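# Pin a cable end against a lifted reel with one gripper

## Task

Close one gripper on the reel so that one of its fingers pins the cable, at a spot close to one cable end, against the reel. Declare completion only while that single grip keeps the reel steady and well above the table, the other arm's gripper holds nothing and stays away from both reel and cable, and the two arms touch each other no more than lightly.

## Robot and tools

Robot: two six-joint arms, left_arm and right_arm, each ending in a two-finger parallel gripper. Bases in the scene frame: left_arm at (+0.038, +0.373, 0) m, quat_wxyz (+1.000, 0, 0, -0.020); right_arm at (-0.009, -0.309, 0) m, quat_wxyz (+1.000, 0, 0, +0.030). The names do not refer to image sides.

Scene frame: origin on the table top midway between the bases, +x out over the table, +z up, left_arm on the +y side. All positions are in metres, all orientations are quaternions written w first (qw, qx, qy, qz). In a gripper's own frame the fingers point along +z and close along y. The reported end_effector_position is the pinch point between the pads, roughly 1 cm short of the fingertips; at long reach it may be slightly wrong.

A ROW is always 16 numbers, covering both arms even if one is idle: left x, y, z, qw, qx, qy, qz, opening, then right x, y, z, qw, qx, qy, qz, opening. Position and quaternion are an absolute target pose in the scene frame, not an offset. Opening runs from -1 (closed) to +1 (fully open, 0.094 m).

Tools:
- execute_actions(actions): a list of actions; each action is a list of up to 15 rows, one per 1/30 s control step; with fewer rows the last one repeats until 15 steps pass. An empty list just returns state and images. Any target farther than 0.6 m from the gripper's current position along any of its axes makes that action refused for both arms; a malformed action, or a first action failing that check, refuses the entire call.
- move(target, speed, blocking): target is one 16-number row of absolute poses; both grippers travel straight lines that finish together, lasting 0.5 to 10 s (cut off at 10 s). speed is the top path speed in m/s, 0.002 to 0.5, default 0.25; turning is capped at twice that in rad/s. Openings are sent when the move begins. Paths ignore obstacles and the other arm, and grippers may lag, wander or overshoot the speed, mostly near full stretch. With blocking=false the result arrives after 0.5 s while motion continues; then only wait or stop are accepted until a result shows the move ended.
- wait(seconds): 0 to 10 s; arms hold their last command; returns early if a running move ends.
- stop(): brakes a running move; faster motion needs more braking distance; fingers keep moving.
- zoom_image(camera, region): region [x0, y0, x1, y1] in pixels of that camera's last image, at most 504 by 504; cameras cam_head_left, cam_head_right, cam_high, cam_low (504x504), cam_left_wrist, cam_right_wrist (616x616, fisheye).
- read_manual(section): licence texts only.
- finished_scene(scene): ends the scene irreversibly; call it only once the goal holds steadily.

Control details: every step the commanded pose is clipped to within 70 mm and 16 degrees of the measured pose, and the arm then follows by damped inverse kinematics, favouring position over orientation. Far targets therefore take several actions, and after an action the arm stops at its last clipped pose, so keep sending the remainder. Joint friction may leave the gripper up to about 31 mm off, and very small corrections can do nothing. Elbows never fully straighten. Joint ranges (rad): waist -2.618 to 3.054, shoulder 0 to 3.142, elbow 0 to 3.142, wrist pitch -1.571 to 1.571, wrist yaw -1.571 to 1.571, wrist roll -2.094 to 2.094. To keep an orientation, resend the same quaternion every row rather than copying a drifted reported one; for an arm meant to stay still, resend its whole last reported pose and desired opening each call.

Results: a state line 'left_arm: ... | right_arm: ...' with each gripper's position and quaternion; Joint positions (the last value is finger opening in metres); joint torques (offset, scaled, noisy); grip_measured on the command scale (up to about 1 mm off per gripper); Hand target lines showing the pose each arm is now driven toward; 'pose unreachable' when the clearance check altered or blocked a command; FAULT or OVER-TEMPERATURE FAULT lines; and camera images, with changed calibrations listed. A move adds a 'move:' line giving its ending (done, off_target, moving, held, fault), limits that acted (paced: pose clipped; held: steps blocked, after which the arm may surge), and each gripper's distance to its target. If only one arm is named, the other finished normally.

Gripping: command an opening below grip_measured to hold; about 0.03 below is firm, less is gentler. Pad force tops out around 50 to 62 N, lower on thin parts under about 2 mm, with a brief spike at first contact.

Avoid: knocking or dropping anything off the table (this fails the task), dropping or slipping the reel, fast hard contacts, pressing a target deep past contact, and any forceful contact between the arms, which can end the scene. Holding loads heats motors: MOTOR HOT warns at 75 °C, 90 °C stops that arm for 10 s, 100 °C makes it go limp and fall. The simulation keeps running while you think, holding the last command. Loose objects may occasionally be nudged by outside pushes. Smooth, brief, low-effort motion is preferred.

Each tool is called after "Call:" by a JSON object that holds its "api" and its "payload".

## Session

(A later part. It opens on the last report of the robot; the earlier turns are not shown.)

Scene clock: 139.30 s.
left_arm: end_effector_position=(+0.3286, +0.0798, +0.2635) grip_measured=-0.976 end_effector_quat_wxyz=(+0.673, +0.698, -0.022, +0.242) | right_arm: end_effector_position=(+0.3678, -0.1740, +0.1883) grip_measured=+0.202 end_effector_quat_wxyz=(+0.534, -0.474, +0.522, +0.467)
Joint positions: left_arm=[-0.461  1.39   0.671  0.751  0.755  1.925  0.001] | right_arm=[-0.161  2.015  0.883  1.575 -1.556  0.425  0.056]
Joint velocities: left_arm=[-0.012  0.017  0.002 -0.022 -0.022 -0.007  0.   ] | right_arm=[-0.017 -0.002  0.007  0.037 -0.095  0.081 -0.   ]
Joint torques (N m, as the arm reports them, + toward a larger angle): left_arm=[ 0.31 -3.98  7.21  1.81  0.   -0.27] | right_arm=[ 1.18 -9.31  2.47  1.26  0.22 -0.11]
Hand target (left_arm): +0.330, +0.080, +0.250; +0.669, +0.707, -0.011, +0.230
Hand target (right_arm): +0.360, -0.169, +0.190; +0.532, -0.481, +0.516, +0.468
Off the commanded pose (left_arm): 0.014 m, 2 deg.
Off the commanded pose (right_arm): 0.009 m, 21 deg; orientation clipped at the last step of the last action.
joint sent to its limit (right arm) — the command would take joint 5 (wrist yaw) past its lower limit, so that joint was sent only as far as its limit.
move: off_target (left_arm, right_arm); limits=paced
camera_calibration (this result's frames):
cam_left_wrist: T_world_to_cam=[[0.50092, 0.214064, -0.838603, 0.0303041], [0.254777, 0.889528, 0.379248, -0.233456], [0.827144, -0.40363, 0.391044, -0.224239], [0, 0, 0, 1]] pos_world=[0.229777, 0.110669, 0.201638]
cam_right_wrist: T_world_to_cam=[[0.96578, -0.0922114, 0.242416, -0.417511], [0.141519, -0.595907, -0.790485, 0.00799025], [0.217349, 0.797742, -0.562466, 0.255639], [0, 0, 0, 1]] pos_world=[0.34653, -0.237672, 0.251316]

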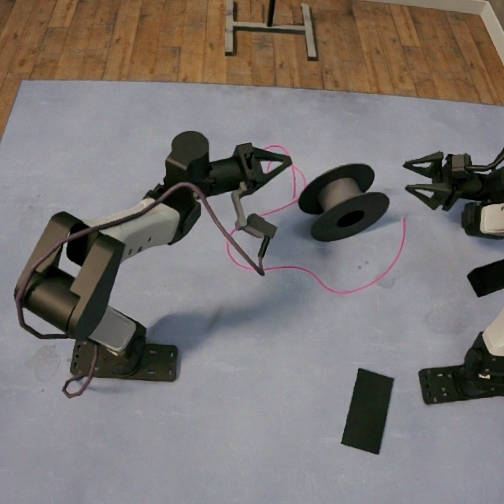

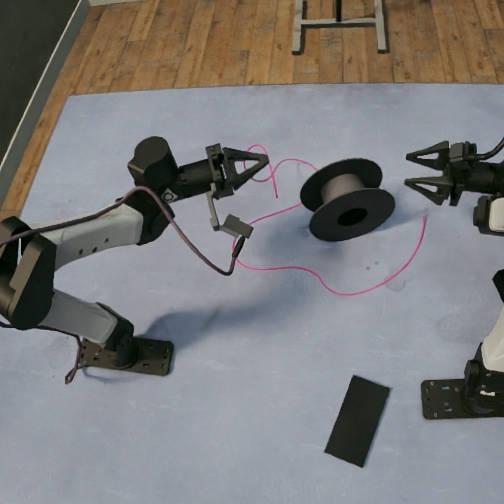

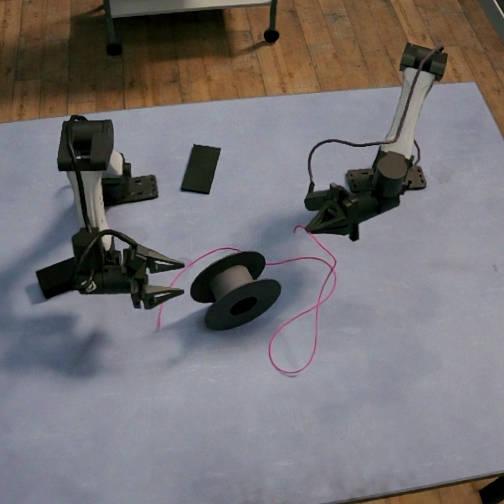

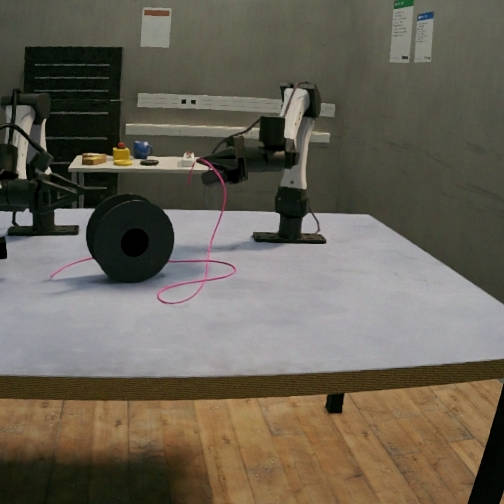

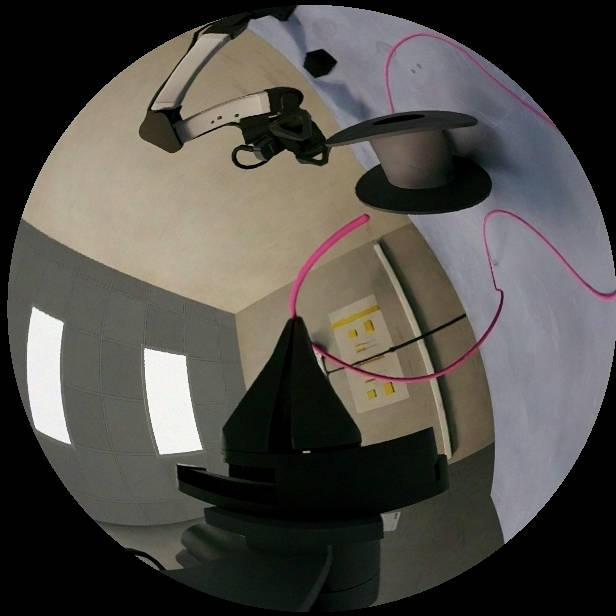

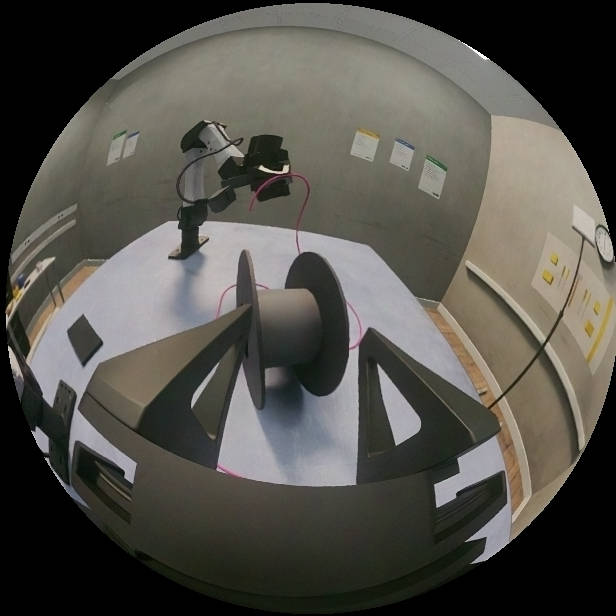

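Call:
{"api": "move", "payload": {"target": [0.33,0.08,0.25,0.669,0.707,-0.011,0.23,-1,0.33,-0.2,0.24,0.3,-0.5,0.8,0.1,0.2], "speed": 0.3}}

Call:
{"api": "move", "payload": {"target": [0.33,0.08,0.25,0.669,0.707,-0.011,0.23,-1,0.36,-0.15,0.21,0.248,-0.733,0.532,0.342,0.2], "speed": 0.2}}

Scene clock: 156.50 s.
left_arm: end_effector_position=(+0.3286, +0.0799, +0.2638) grip_measured=-0.976 end_effector_quat_wxyz=(+0.673, +0.698, -0.022, +0.243) | right_arm: end_effector_position=(+0.3338, -0.1971, +0.2408) grip_measured=+0.202 end_effector_quat_wxyz=(+0.557, -0.457, +0.536, +0.440)
Joint positions: left_arm=[-0.461  1.39   0.671  0.753  0.755  1.925  0.001] | right_arm=[-0.242  1.746  0.757  1.523 -1.556  0.496  0.056]
Joint velocities: left_arm=[-0.002  0.007  0.007 -0.081  0.007  0.081 -0.001] | right_arm=[-0.002  0.002 -0.012 -0.022 -0.007  0.051 -0.001]
Joint torques (N m, as the arm reports them, + toward a larger angle): left_arm=[ 0.42 -4.    7.15  1.8  -0.03 -0.26] | right_arm=[-1.03 -7.47  3.33  1.1   0.27  0.  ]
Hand target (left_arm): +0.330, +0.080, +0.250; +0.669, +0.707, -0.011, +0.230
Hand target (right_arm): +0.330, -0.201, +0.241; +0.556, -0.452, +0.541, +0.440
Off the commanded pose (left_arm): 0.014 m, 2 deg.
Off the commanded pose (right_arm): 0.005 m, 58 deg; orientation clipped at the last step of the last action.
joint sent to its limit (right arm) — the command would take joint 5 (wrist yaw) past its lower limit, so that joint was sent only as far as its limit.
move: off_target (left_arm, right_arm); limits=paced
camera_calibration (this result's frames):
cam_left_wrist: T_world_to_cam=[[0.50146, 0.2135, -0.838424, 0.0303182], [0.254542, 0.889778, 0.378818, -0.233374], [0.826889, -0.403377, 0.391844, -0.224468], [0, 0, 0, 1]] pos_world=[0.229811, 0.110632, 0.201782]
cam_right_wrist: T_world_to_cam=[[0.949971, -0.169473, 0.262361, -0.414284], [0.108872, -0.607639, -0.786716, 0.0482097], [0.292748, 0.775921, -0.558789, 0.280601], [0, 0, 0, 1]] pos_world=[0.306164, -0.25864, 0.303416]

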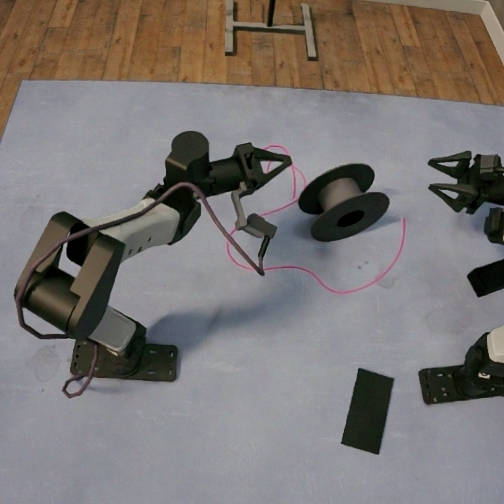

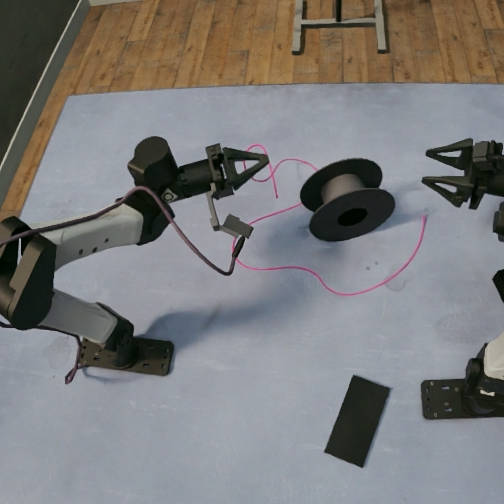

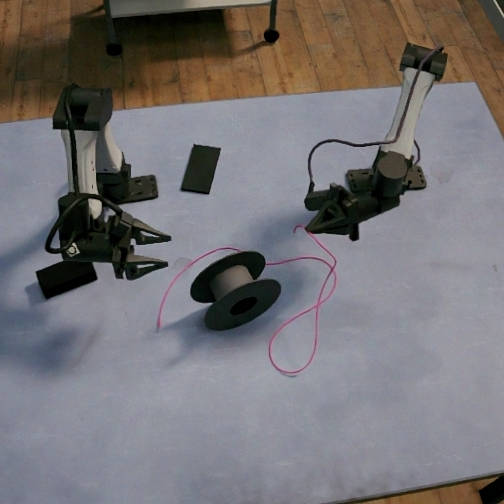

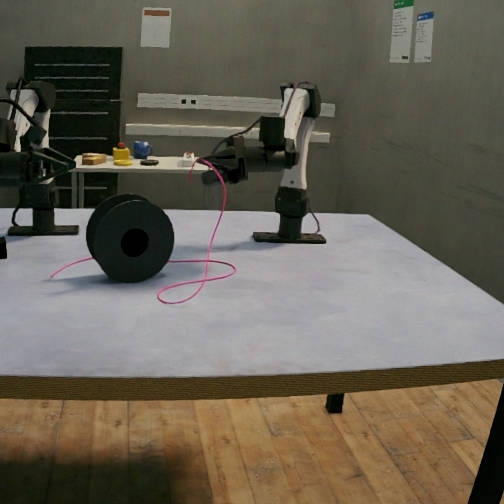

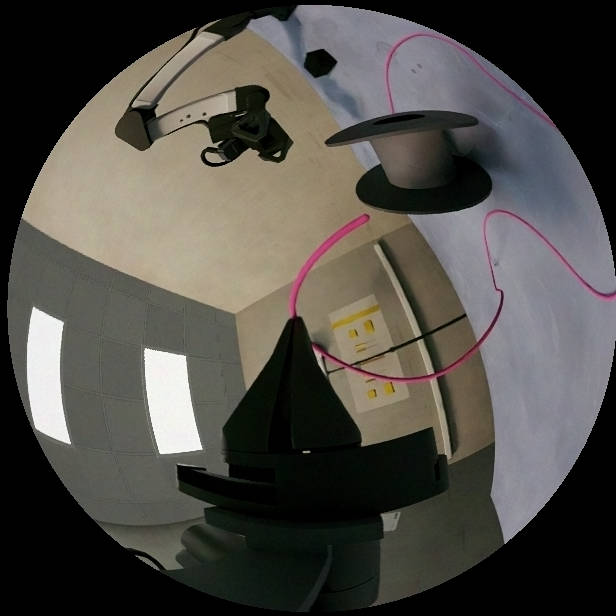

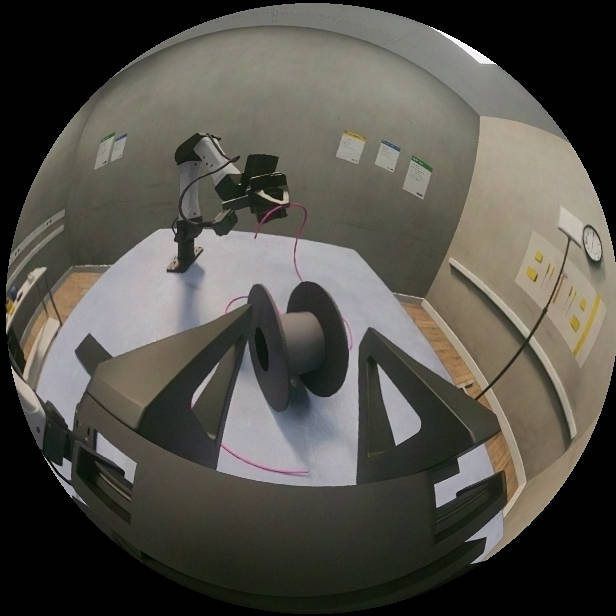

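Scene clock: 158.93 s.
left_arm: end_effector_position=(+0.3286, +0.0799, +0.2638) grip_measured=-0.976 end_effector_quat_wxyz=(+0.673, +0.698, -0.022, +0.243) | right_arm: end_effector_position=(+0.3575, -0.1535, +0.2064) grip_measured=+0.202 end_effector_quat_wxyz=(+0.534, -0.502, +0.495, +0.467)
Joint positions: left_arm=[-0.461  1.39   0.671  0.753  0.755  1.924  0.001] | right_arm=[-0.106  1.955  0.889  1.52  -1.556  0.381  0.056]
Joint velocities: left_arm=[ 0.002 -0.002 -0.012  0.037  0.007  0.022 -0.   ] | right_arm=[ 0.002 -0.012 -0.007  0.022  0.037 -0.022 -0.001]
Joint torques (N m, as the arm reports them, + toward a larger angle): left_arm=[ 0.39 -4.01  7.23  1.81 -0.01 -0.24] | right_arm=[ 1.11 -6.96  6.31  1.13  0.22 -0.07]
Hand target (left_arm): +0.330, +0.080, +0.250; +0.669, +0.707, -0.011, +0.230
Hand target (right_arm): +0.360, -0.149, +0.209; +0.534, -0.511, +0.486, +0.466
Off the commanded pose (left_arm): 0.014 m, 2 deg.
Off the commanded pose (right_arm): 0.006 m, 45 deg; orientation clipped at the last step of the last action.
joint sent to its limit (right arm) — the command would take joint 5 (wrist yaw) past its lower limit, so that joint was sent only as far as its limit.
move: off_target (left_arm, right_arm); limits=paced
camera_calibration (this result's frames):
cam_left_wrist: T_world_to_cam=[[0.501158, 0.213396, -0.838631, 0.0304803], [0.254688, 0.88982, 0.37862, -0.233373], [0.827028, -0.403338, 0.391591, -0.22445], [0, 0, 0, 1]] pos_world=[0.229788, 0.110626, 0.201814]
cam_right_wrist: T_world_to_cam=[[0.95453, -0.0380986, 0.295672, -0.408659], [0.217368, -0.58981, -0.777737, 0.00725627], [0.204021, 0.806643, -0.55471, 0.256206], [0, 0, 0, 1]] pos_world=[0.336228, -0.217956, 0.268592]

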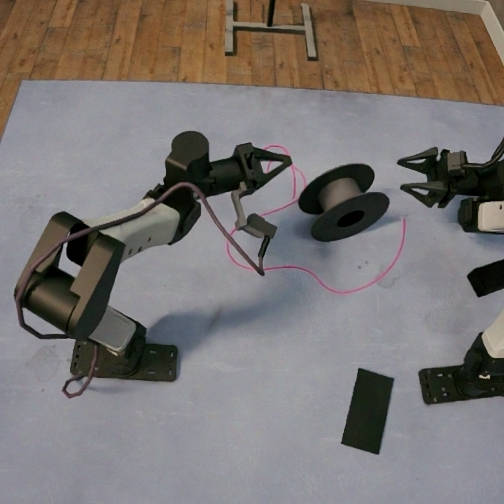

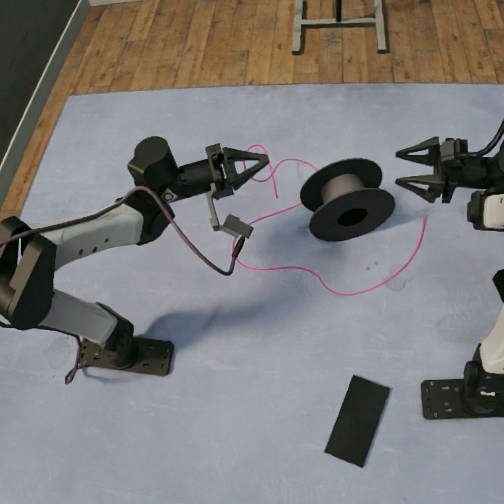

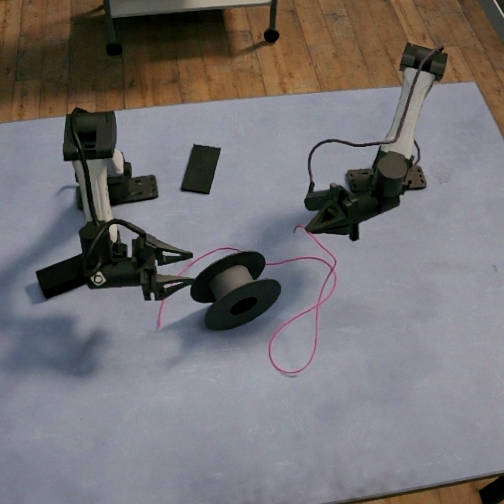

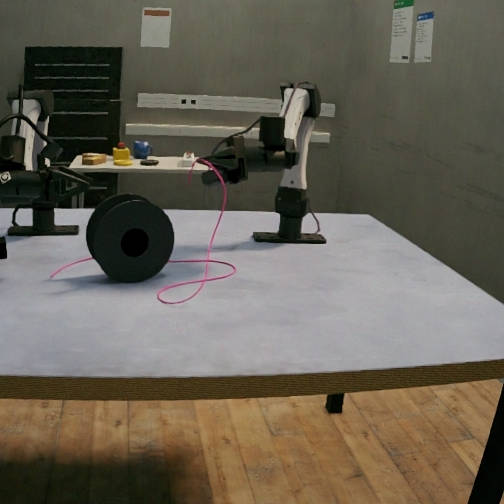

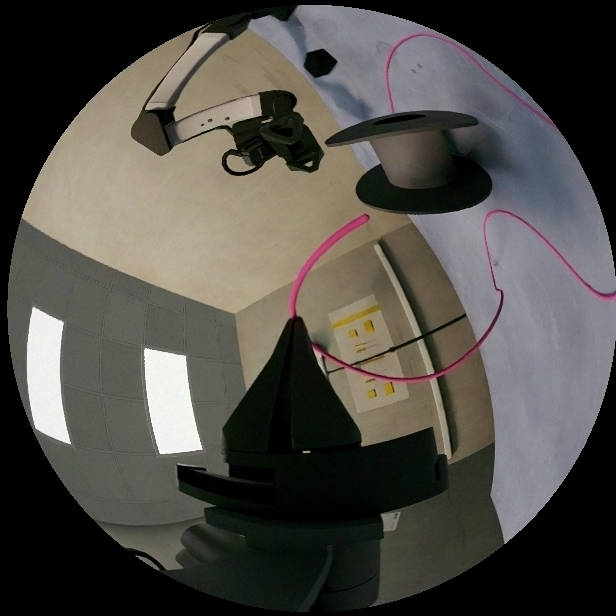

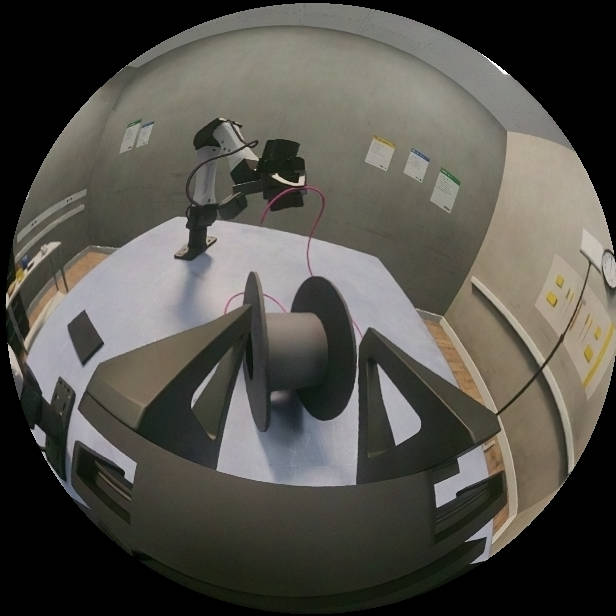

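Call:
{"api": "move", "payload": {"target": [0.33,0.08,0.25,0.669,0.707,-0.011,0.23,-1,0.42,-0.28,0.3,0.843,0,0.537,0,0.2], "speed": 0.4}}

Call:
{"api": "move", "payload": {"target": [0.33,0.08,0.25,0.669,0.707,-0.011,0.23,-1,0.36,-0.22,0.24,0.3,-0.3,0.9,0.1,0.2], "speed": 0.4}}

Call:
{"api": "move", "payload": {"target": [0.33,0.08,0.25,0.669,0.707,-0.011,0.23,-1,0.345,-0.15,0.21,0.248,-0.733,0.532,0.342,0.2], "speed": 0.25}}

Scene clock: 169.90 s.
left_arm: end_effector_position=(+0.3286, +0.0799, +0.2638) grip_measured=-0.976 end_effector_quat_wxyz=(+0.673, +0.698, -0.022, +0.243) | right_arm: end_effector_position=(+0.4152, -0.2856, +0.2882) grip_measured=+0.202 end_effector_quat_wxyz=(+0.831, +0.001, +0.556, -0.001)
Joint positions: left_arm=[-0.461  1.39   0.671  0.753  0.755  1.924  0.001] | right_arm=[ 0.028  1.587  0.534  1.445  0.083 -0.034  0.056]
Joint velocities: left_arm=[-0.017  0.012 -0.002  0.037  0.037  0.007 -0.   ] | right_arm=[-0.012 -0.002  0.002 -0.007 -0.051 -0.022 -0.001]
Joint torques (N m, as the arm reports them, + toward a larger angle): left_arm=[ 0.38 -4.02  7.15  1.82  0.   -0.26] | right_arm=[ 1.23 -4.45  7.62  2.14  0.12 -0.1 ]
Hand target (left_arm): +0.330, +0.080, +0.250; +0.669, +0.707, -0.011, +0.230
Hand target (right_arm): +0.417, -0.281, +0.303; +0.843, +0.001, +0.537, +0.001
Off the commanded pose (left_arm): 0.014 m, 2 deg.
Off the commanded pose (right_arm): 0.014 m, 3 deg.
move: off_target (left_arm, right_arm)
camera_calibration (this result's frames):
cam_left_wrist: T_world_to_cam=[[0.501158, 0.213396, -0.838631, 0.0304803], [0.254688, 0.88982, 0.37862, -0.233373], [0.827028, -0.403338, 0.391591, -0.22445], [0, 0, 0, 1]] pos_world=[0.229788, 0.110626, 0.201814]
cam_right_wrist: T_world_to_cam=[[-0.0687582, -0.97408, 0.2155, -0.312311], [-0.2362, -0.193974, -0.952147, 0.33196], [0.969269, -0.116369, -0.216741, -0.282372], [0, 0, 0, 1]] pos_world=[0.330629, -0.272684, 0.322177]

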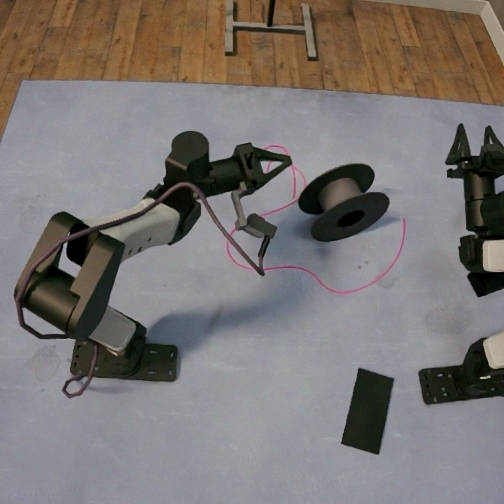

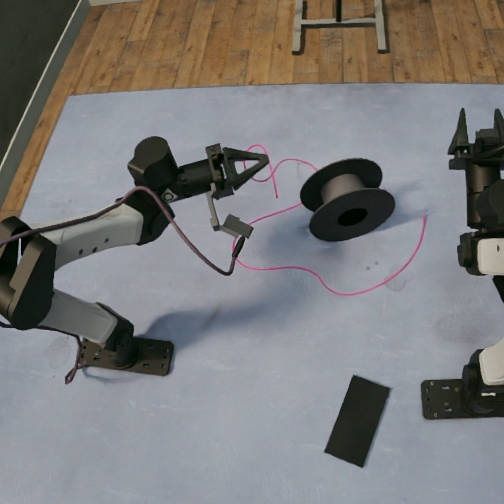

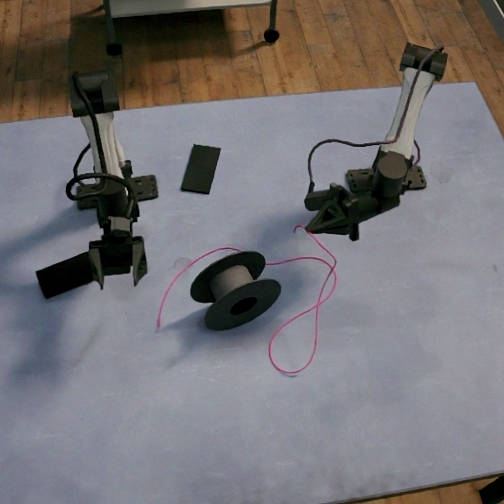

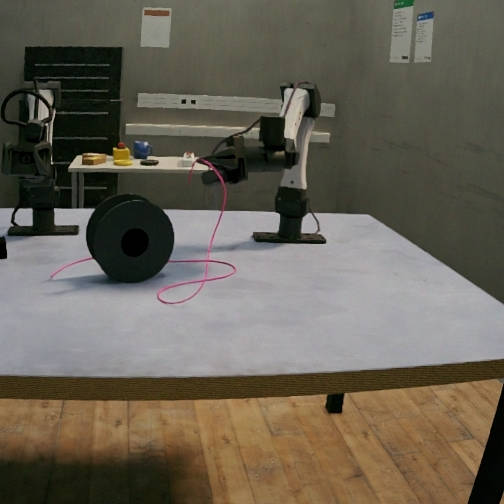

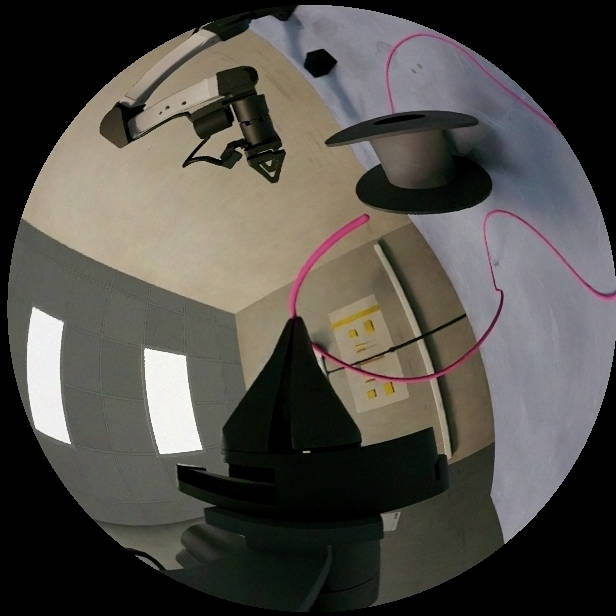

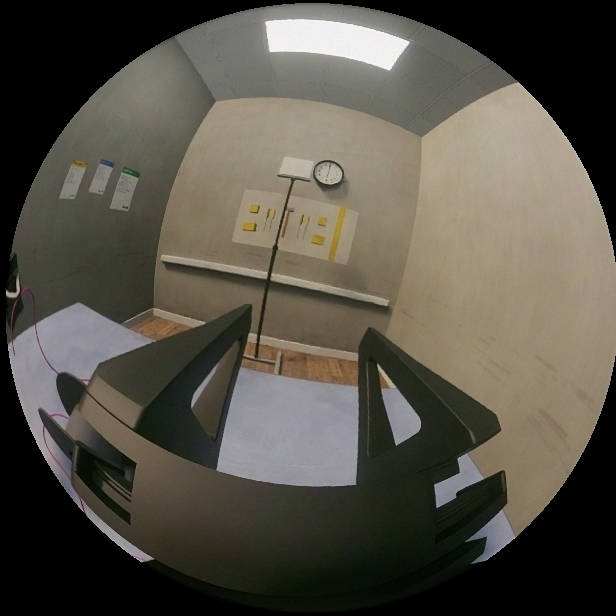

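Scene clock: 172.50 s.
left_arm: end_effector_position=(+0.3286, +0.0799, +0.2638) grip_measured=-0.976 end_effector_quat_wxyz=(+0.673, +0.698, -0.022, +0.243) | right_arm: end_effector_position=(+0.3609, -0.2255, +0.2319) grip_measured=+0.202 end_effector_quat_wxyz=(+0.292, -0.294, +0.905, +0.094)
Joint positions: left_arm=[-0.461  1.39   0.671  0.753  0.755  1.924  0.001] | right_arm=[ 0.025  1.513  1.502 -1.007 -0.305 -0.456  0.056]
Joint velocities: left_arm=[-0.012 -0.007 -0.007 -0.037  0.066  0.022 -0.001] | right_arm=[-0.017 -0.002  0.002 -0.037 -0.037 -0.125  0.   ]
Joint torques (N m, as the arm reports them, + toward a larger angle): left_arm=[ 0.4  -4.    7.18  1.79  0.   -0.27] | right_arm=[ 1.2  -4.82  8.17  1.32 -0.2  -0.14]
Hand target (left_arm): +0.330, +0.080, +0.250; +0.669, +0.707, -0.011, +0.230
Hand target (right_arm): +0.364, -0.220, +0.238; +0.298, -0.304, +0.900, +0.094
Off the commanded pose (left_arm): 0.014 m, 2 deg.
Off the commanded pose (right_arm): 0.010 m, 1 deg.
move: off_target (left_arm)
camera_calibration (this result's frames):
cam_left_wrist: T_world_to_cam=[[0.501158, 0.213396, -0.838631, 0.0304803], [0.254688, 0.88982, 0.37862, -0.233373], [0.827028, -0.403338, 0.391591, -0.22445], [0, 0, 0, 1]] pos_world=[0.229788, 0.110626, 0.201814]
cam_right_wrist: T_world_to_cam=[[0.729375, -0.674063, 0.116837, -0.442908], [-0.679552, -0.733557, 0.0101425, 0.0924276], [0.0788701, -0.0867948, -0.993099, 0.273135], [0, 0, 0, 1]] pos_world=[0.364314, -0.207041, 0.322061]

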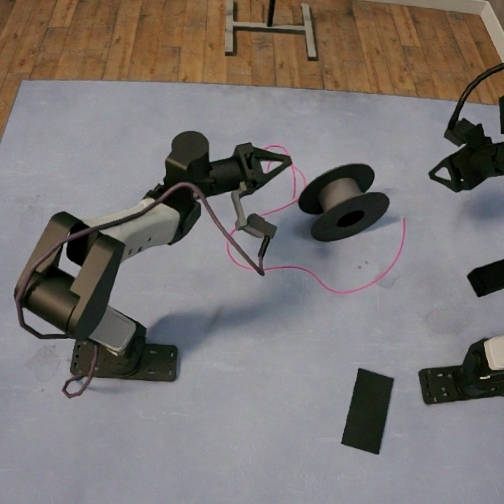

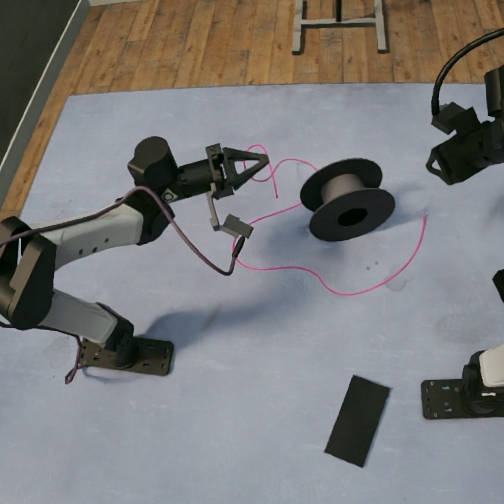

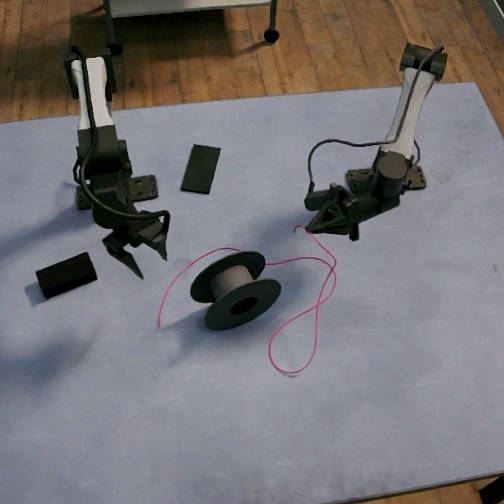

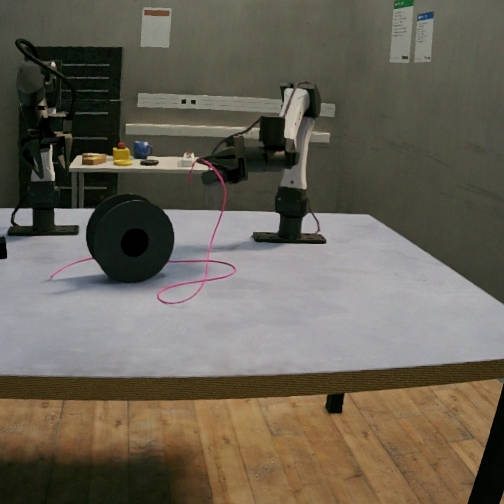

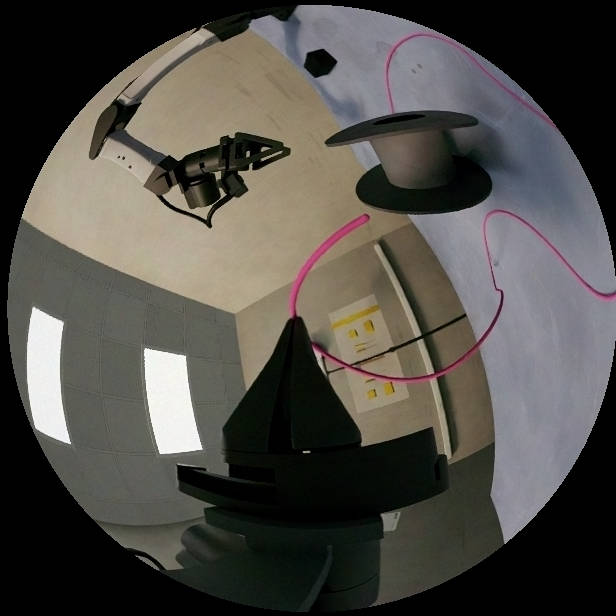

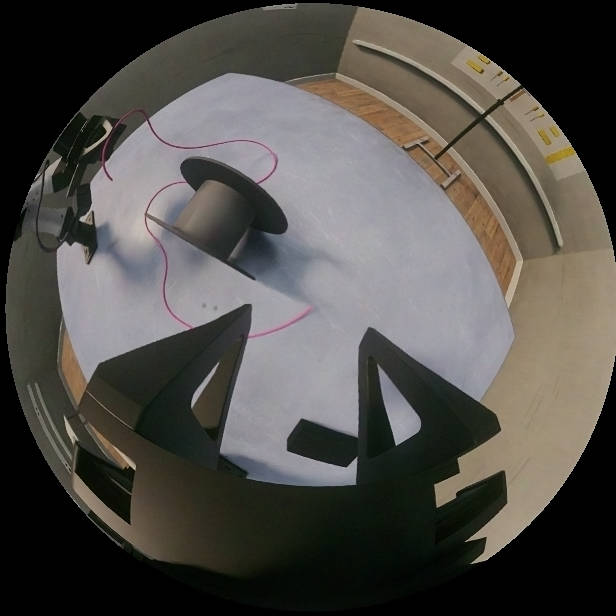

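Scene clock: 175.57 s.
left_arm: end_effector_position=(+0.3286, +0.0799, +0.2638) grip_measured=-0.976 end_effector_quat_wxyz=(+0.673, +0.698, -0.022, +0.243) | right_arm: end_effector_position=(+0.3426, -0.1554, +0.2000) grip_measured=+0.202 end_effector_quat_wxyz=(-0.284, +0.716, -0.563, -0.299)
Joint positions: left_arm=[-0.461  1.39   0.671  0.753  0.755  1.924  0.001] | right_arm=[ 0.009  1.989  1.878 -1.547 -0.846 -1.78   0.056]
Joint velocities: left_arm=[-0.007 -0.012  0.002 -0.007  0.037 -0.022  0.001] | right_arm=[-0.022 -0.017 -0.012 -0.007 -0.037  0.066  0.001]
Joint torques (N m, as the arm reports them, + toward a larger angle): left_arm=[ 0.43 -4.    7.16  1.81 -0.02 -0.24] | right_arm=[ 1.1  -8.01  7.   -0.02 -0.61 -0.11]
Hand target (left_arm): +0.330, +0.080, +0.250; +0.669, +0.707, -0.011, +0.230
Hand target (right_arm): +0.343, -0.149, +0.205; -0.289, +0.721, -0.553, -0.301
Off the commanded pose (left_arm): 0.014 m, 2 deg.
Off the commanded pose (right_arm): 0.012 m, 8 deg.
joint sent to its limit (right arm) — the command would take joint 4 (wrist pitch) past its lower limit, so that joint was sent only as far as its limit.
move: off_target (left_arm, right_arm)
camera_calibration (this result's frames):
cam_left_wrist: T_world_to_cam=[[0.501158, 0.213396, -0.838631, 0.0304803], [0.254688, 0.88982, 0.37862, -0.233373], [0.827028, -0.403338, 0.391591, -0.22445], [0, 0, 0, 1]] pos_world=[0.229788, 0.110626, 0.201814]
cam_right_wrist: T_world_to_cam=[[0.906548, 0.358378, 0.223018, -0.300097], [0.401491, -0.895187, -0.193507, -0.223093], [0.130294, 0.264963, -0.955415, 0.278506], [0, 0, 0, 1]] pos_world=[0.325334, -0.165955, 0.289845]

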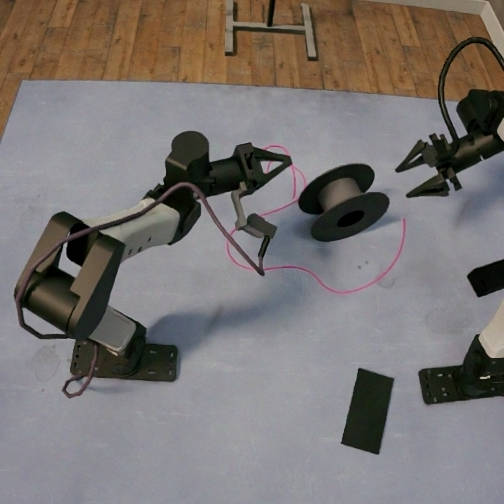

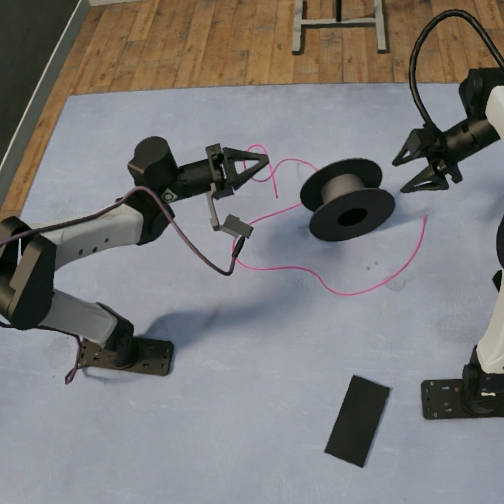

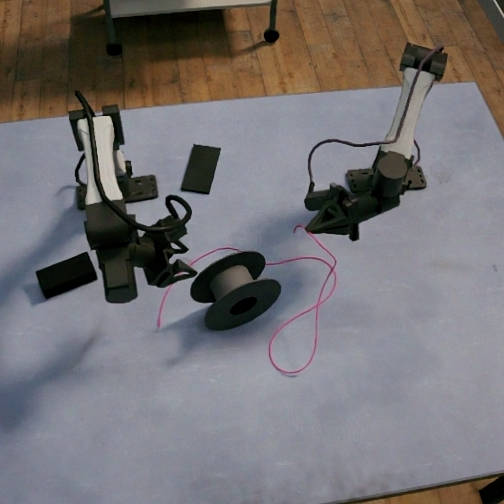

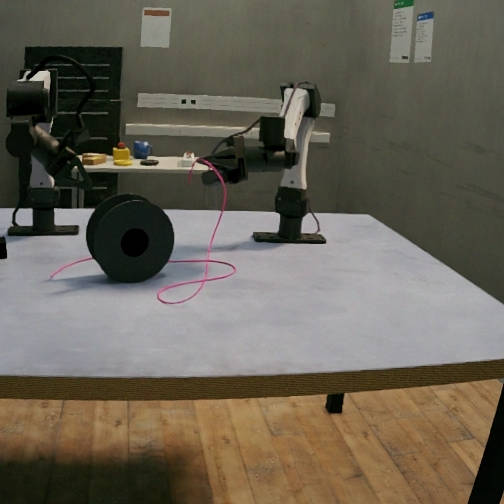

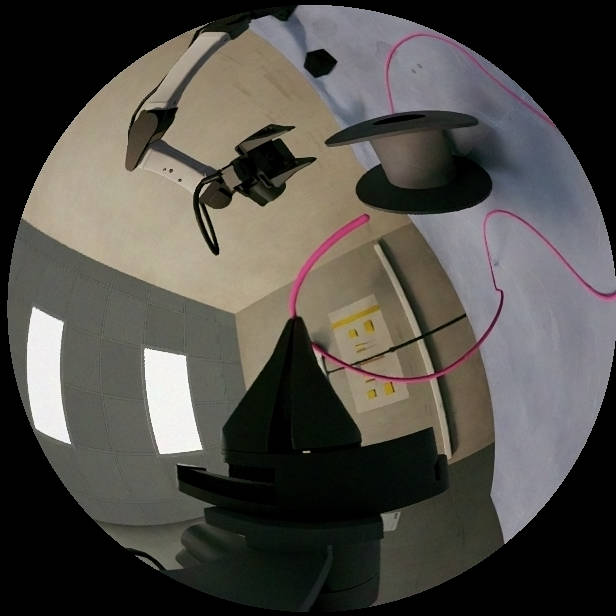

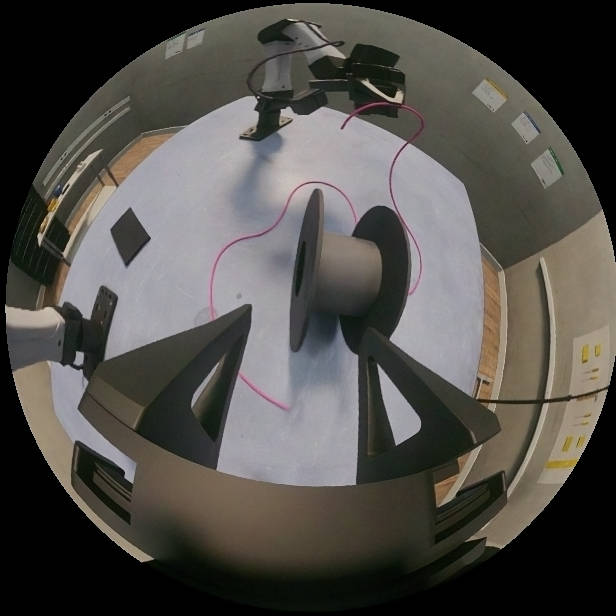

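Call:
{"api": "move", "payload": {"target": [0.345,-0.03,0.25,0.669,0.707,-0.011,0.23,-1,0.33,-0.105,0.15,0.248,-0.733,0.532,0.342,0.2], "speed": 0.08}}

Scene clock: 181.60 s.
left_arm: end_effector_position=(+0.3409, -0.0262, +0.2535) grip_measured=-0.976 end_effector_quat_wxyz=(+0.673, +0.703, -0.016, +0.231) | right_arm: end_effector_position=(+0.3329, -0.1094, +0.1539) grip_measured=+0.202 end_effector_quat_wxyz=(-0.251, +0.736, -0.533, -0.333)
Joint positions: left_arm=[-0.715  1.688  0.928  0.774  0.509  1.918  0.001] | right_arm=[ 0.134  2.059  1.79  -1.422 -0.854 -1.75   0.056]
Joint velocities: left_arm=[-0.007 -0.022  0.017  0.022 -0.051  0.007  0.001] | right_arm=[-0.012 -0.007 -0.002  0.007 -0.022 -0.007 -0.   ]
Joint torques (N m, as the arm reports them, + toward a larger angle): left_arm=[-0.18 -7.38  9.7   1.85 -0.14 -0.26] | right_arm=[ 0.97 -8.88  3.94  0.15 -0.6   0.01]
Hand target (left_arm): +0.344, -0.031, +0.250; +0.671, +0.706, -0.009, +0.229
Hand target (right_arm): +0.330, -0.104, +0.150; -0.249, +0.734, -0.532, -0.343
Off the commanded pose (left_arm): 0.007 m, 1 deg.
Off the commanded pose (right_arm): 0.007 m, 1 deg.
move: done
camera_calibration (this result's frames):
cam_left_wrist: T_world_to_cam=[[0.481144, 0.214314, -0.850041, 0.0480637], [0.270557, 0.886018, 0.376526, -0.143246], [0.833846, -0.411148, 0.368318, -0.269937], [0, 0, 0, 1]] pos_world=[0.240717, 0.00563387, 0.194215]
cam_right_wrist: T_world_to_cam=[[0.875093, 0.45194, 0.173096, -0.269103], [0.481487, -0.849108, -0.217223, -0.204867], [0.0488055, 0.273434, -0.960652, 0.252398], [0, 0, 0, 1]] pos_world=[0.321812, -0.12135, 0.244546]

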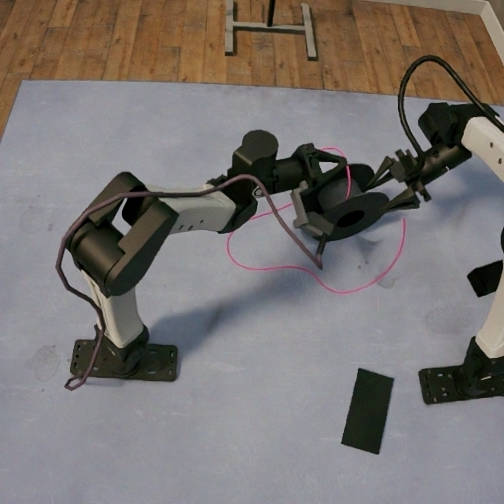

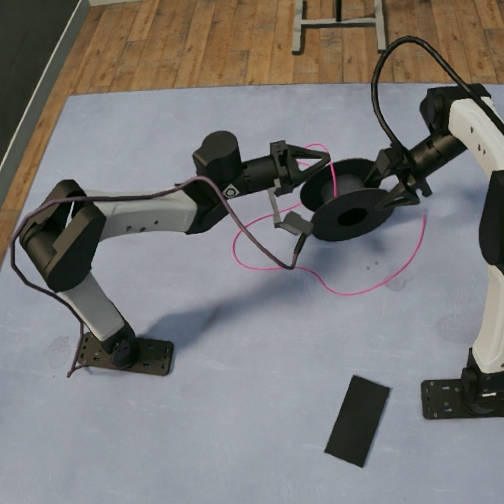

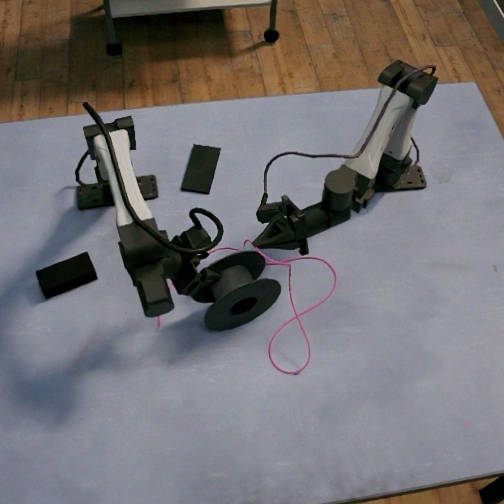

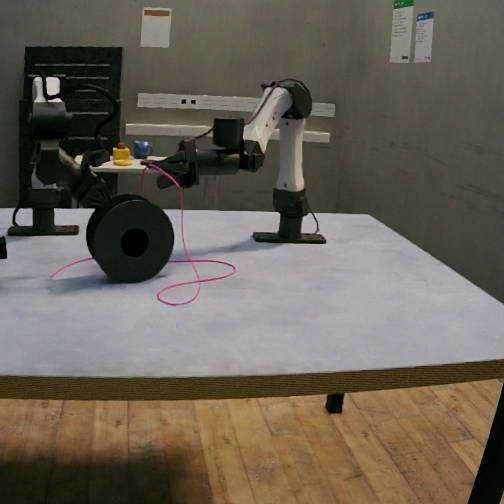

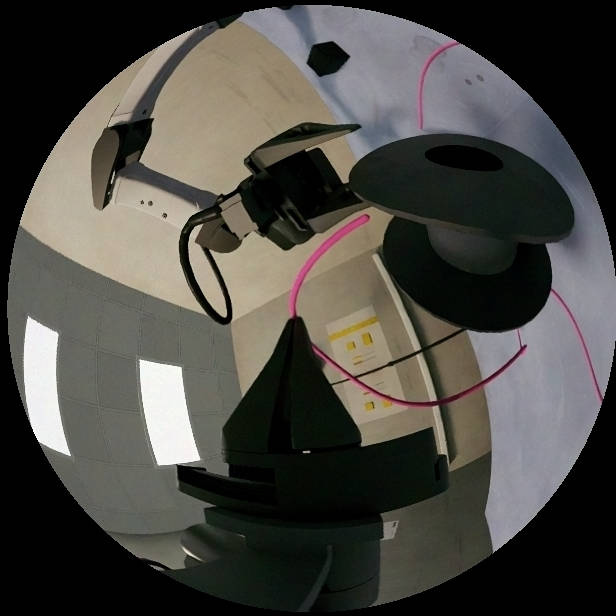

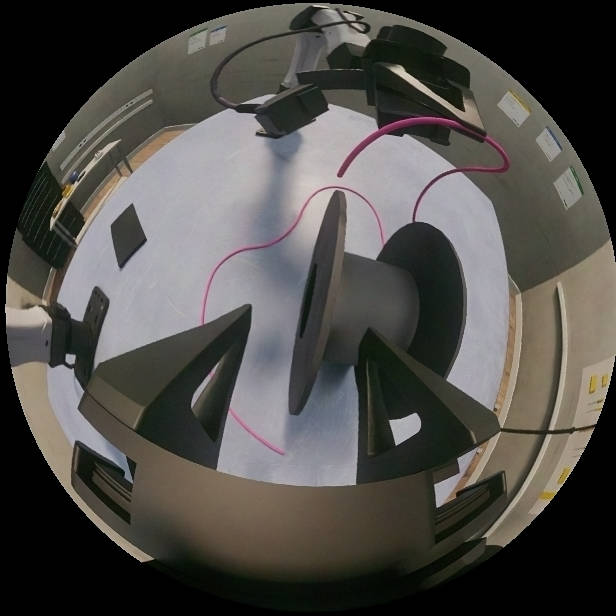

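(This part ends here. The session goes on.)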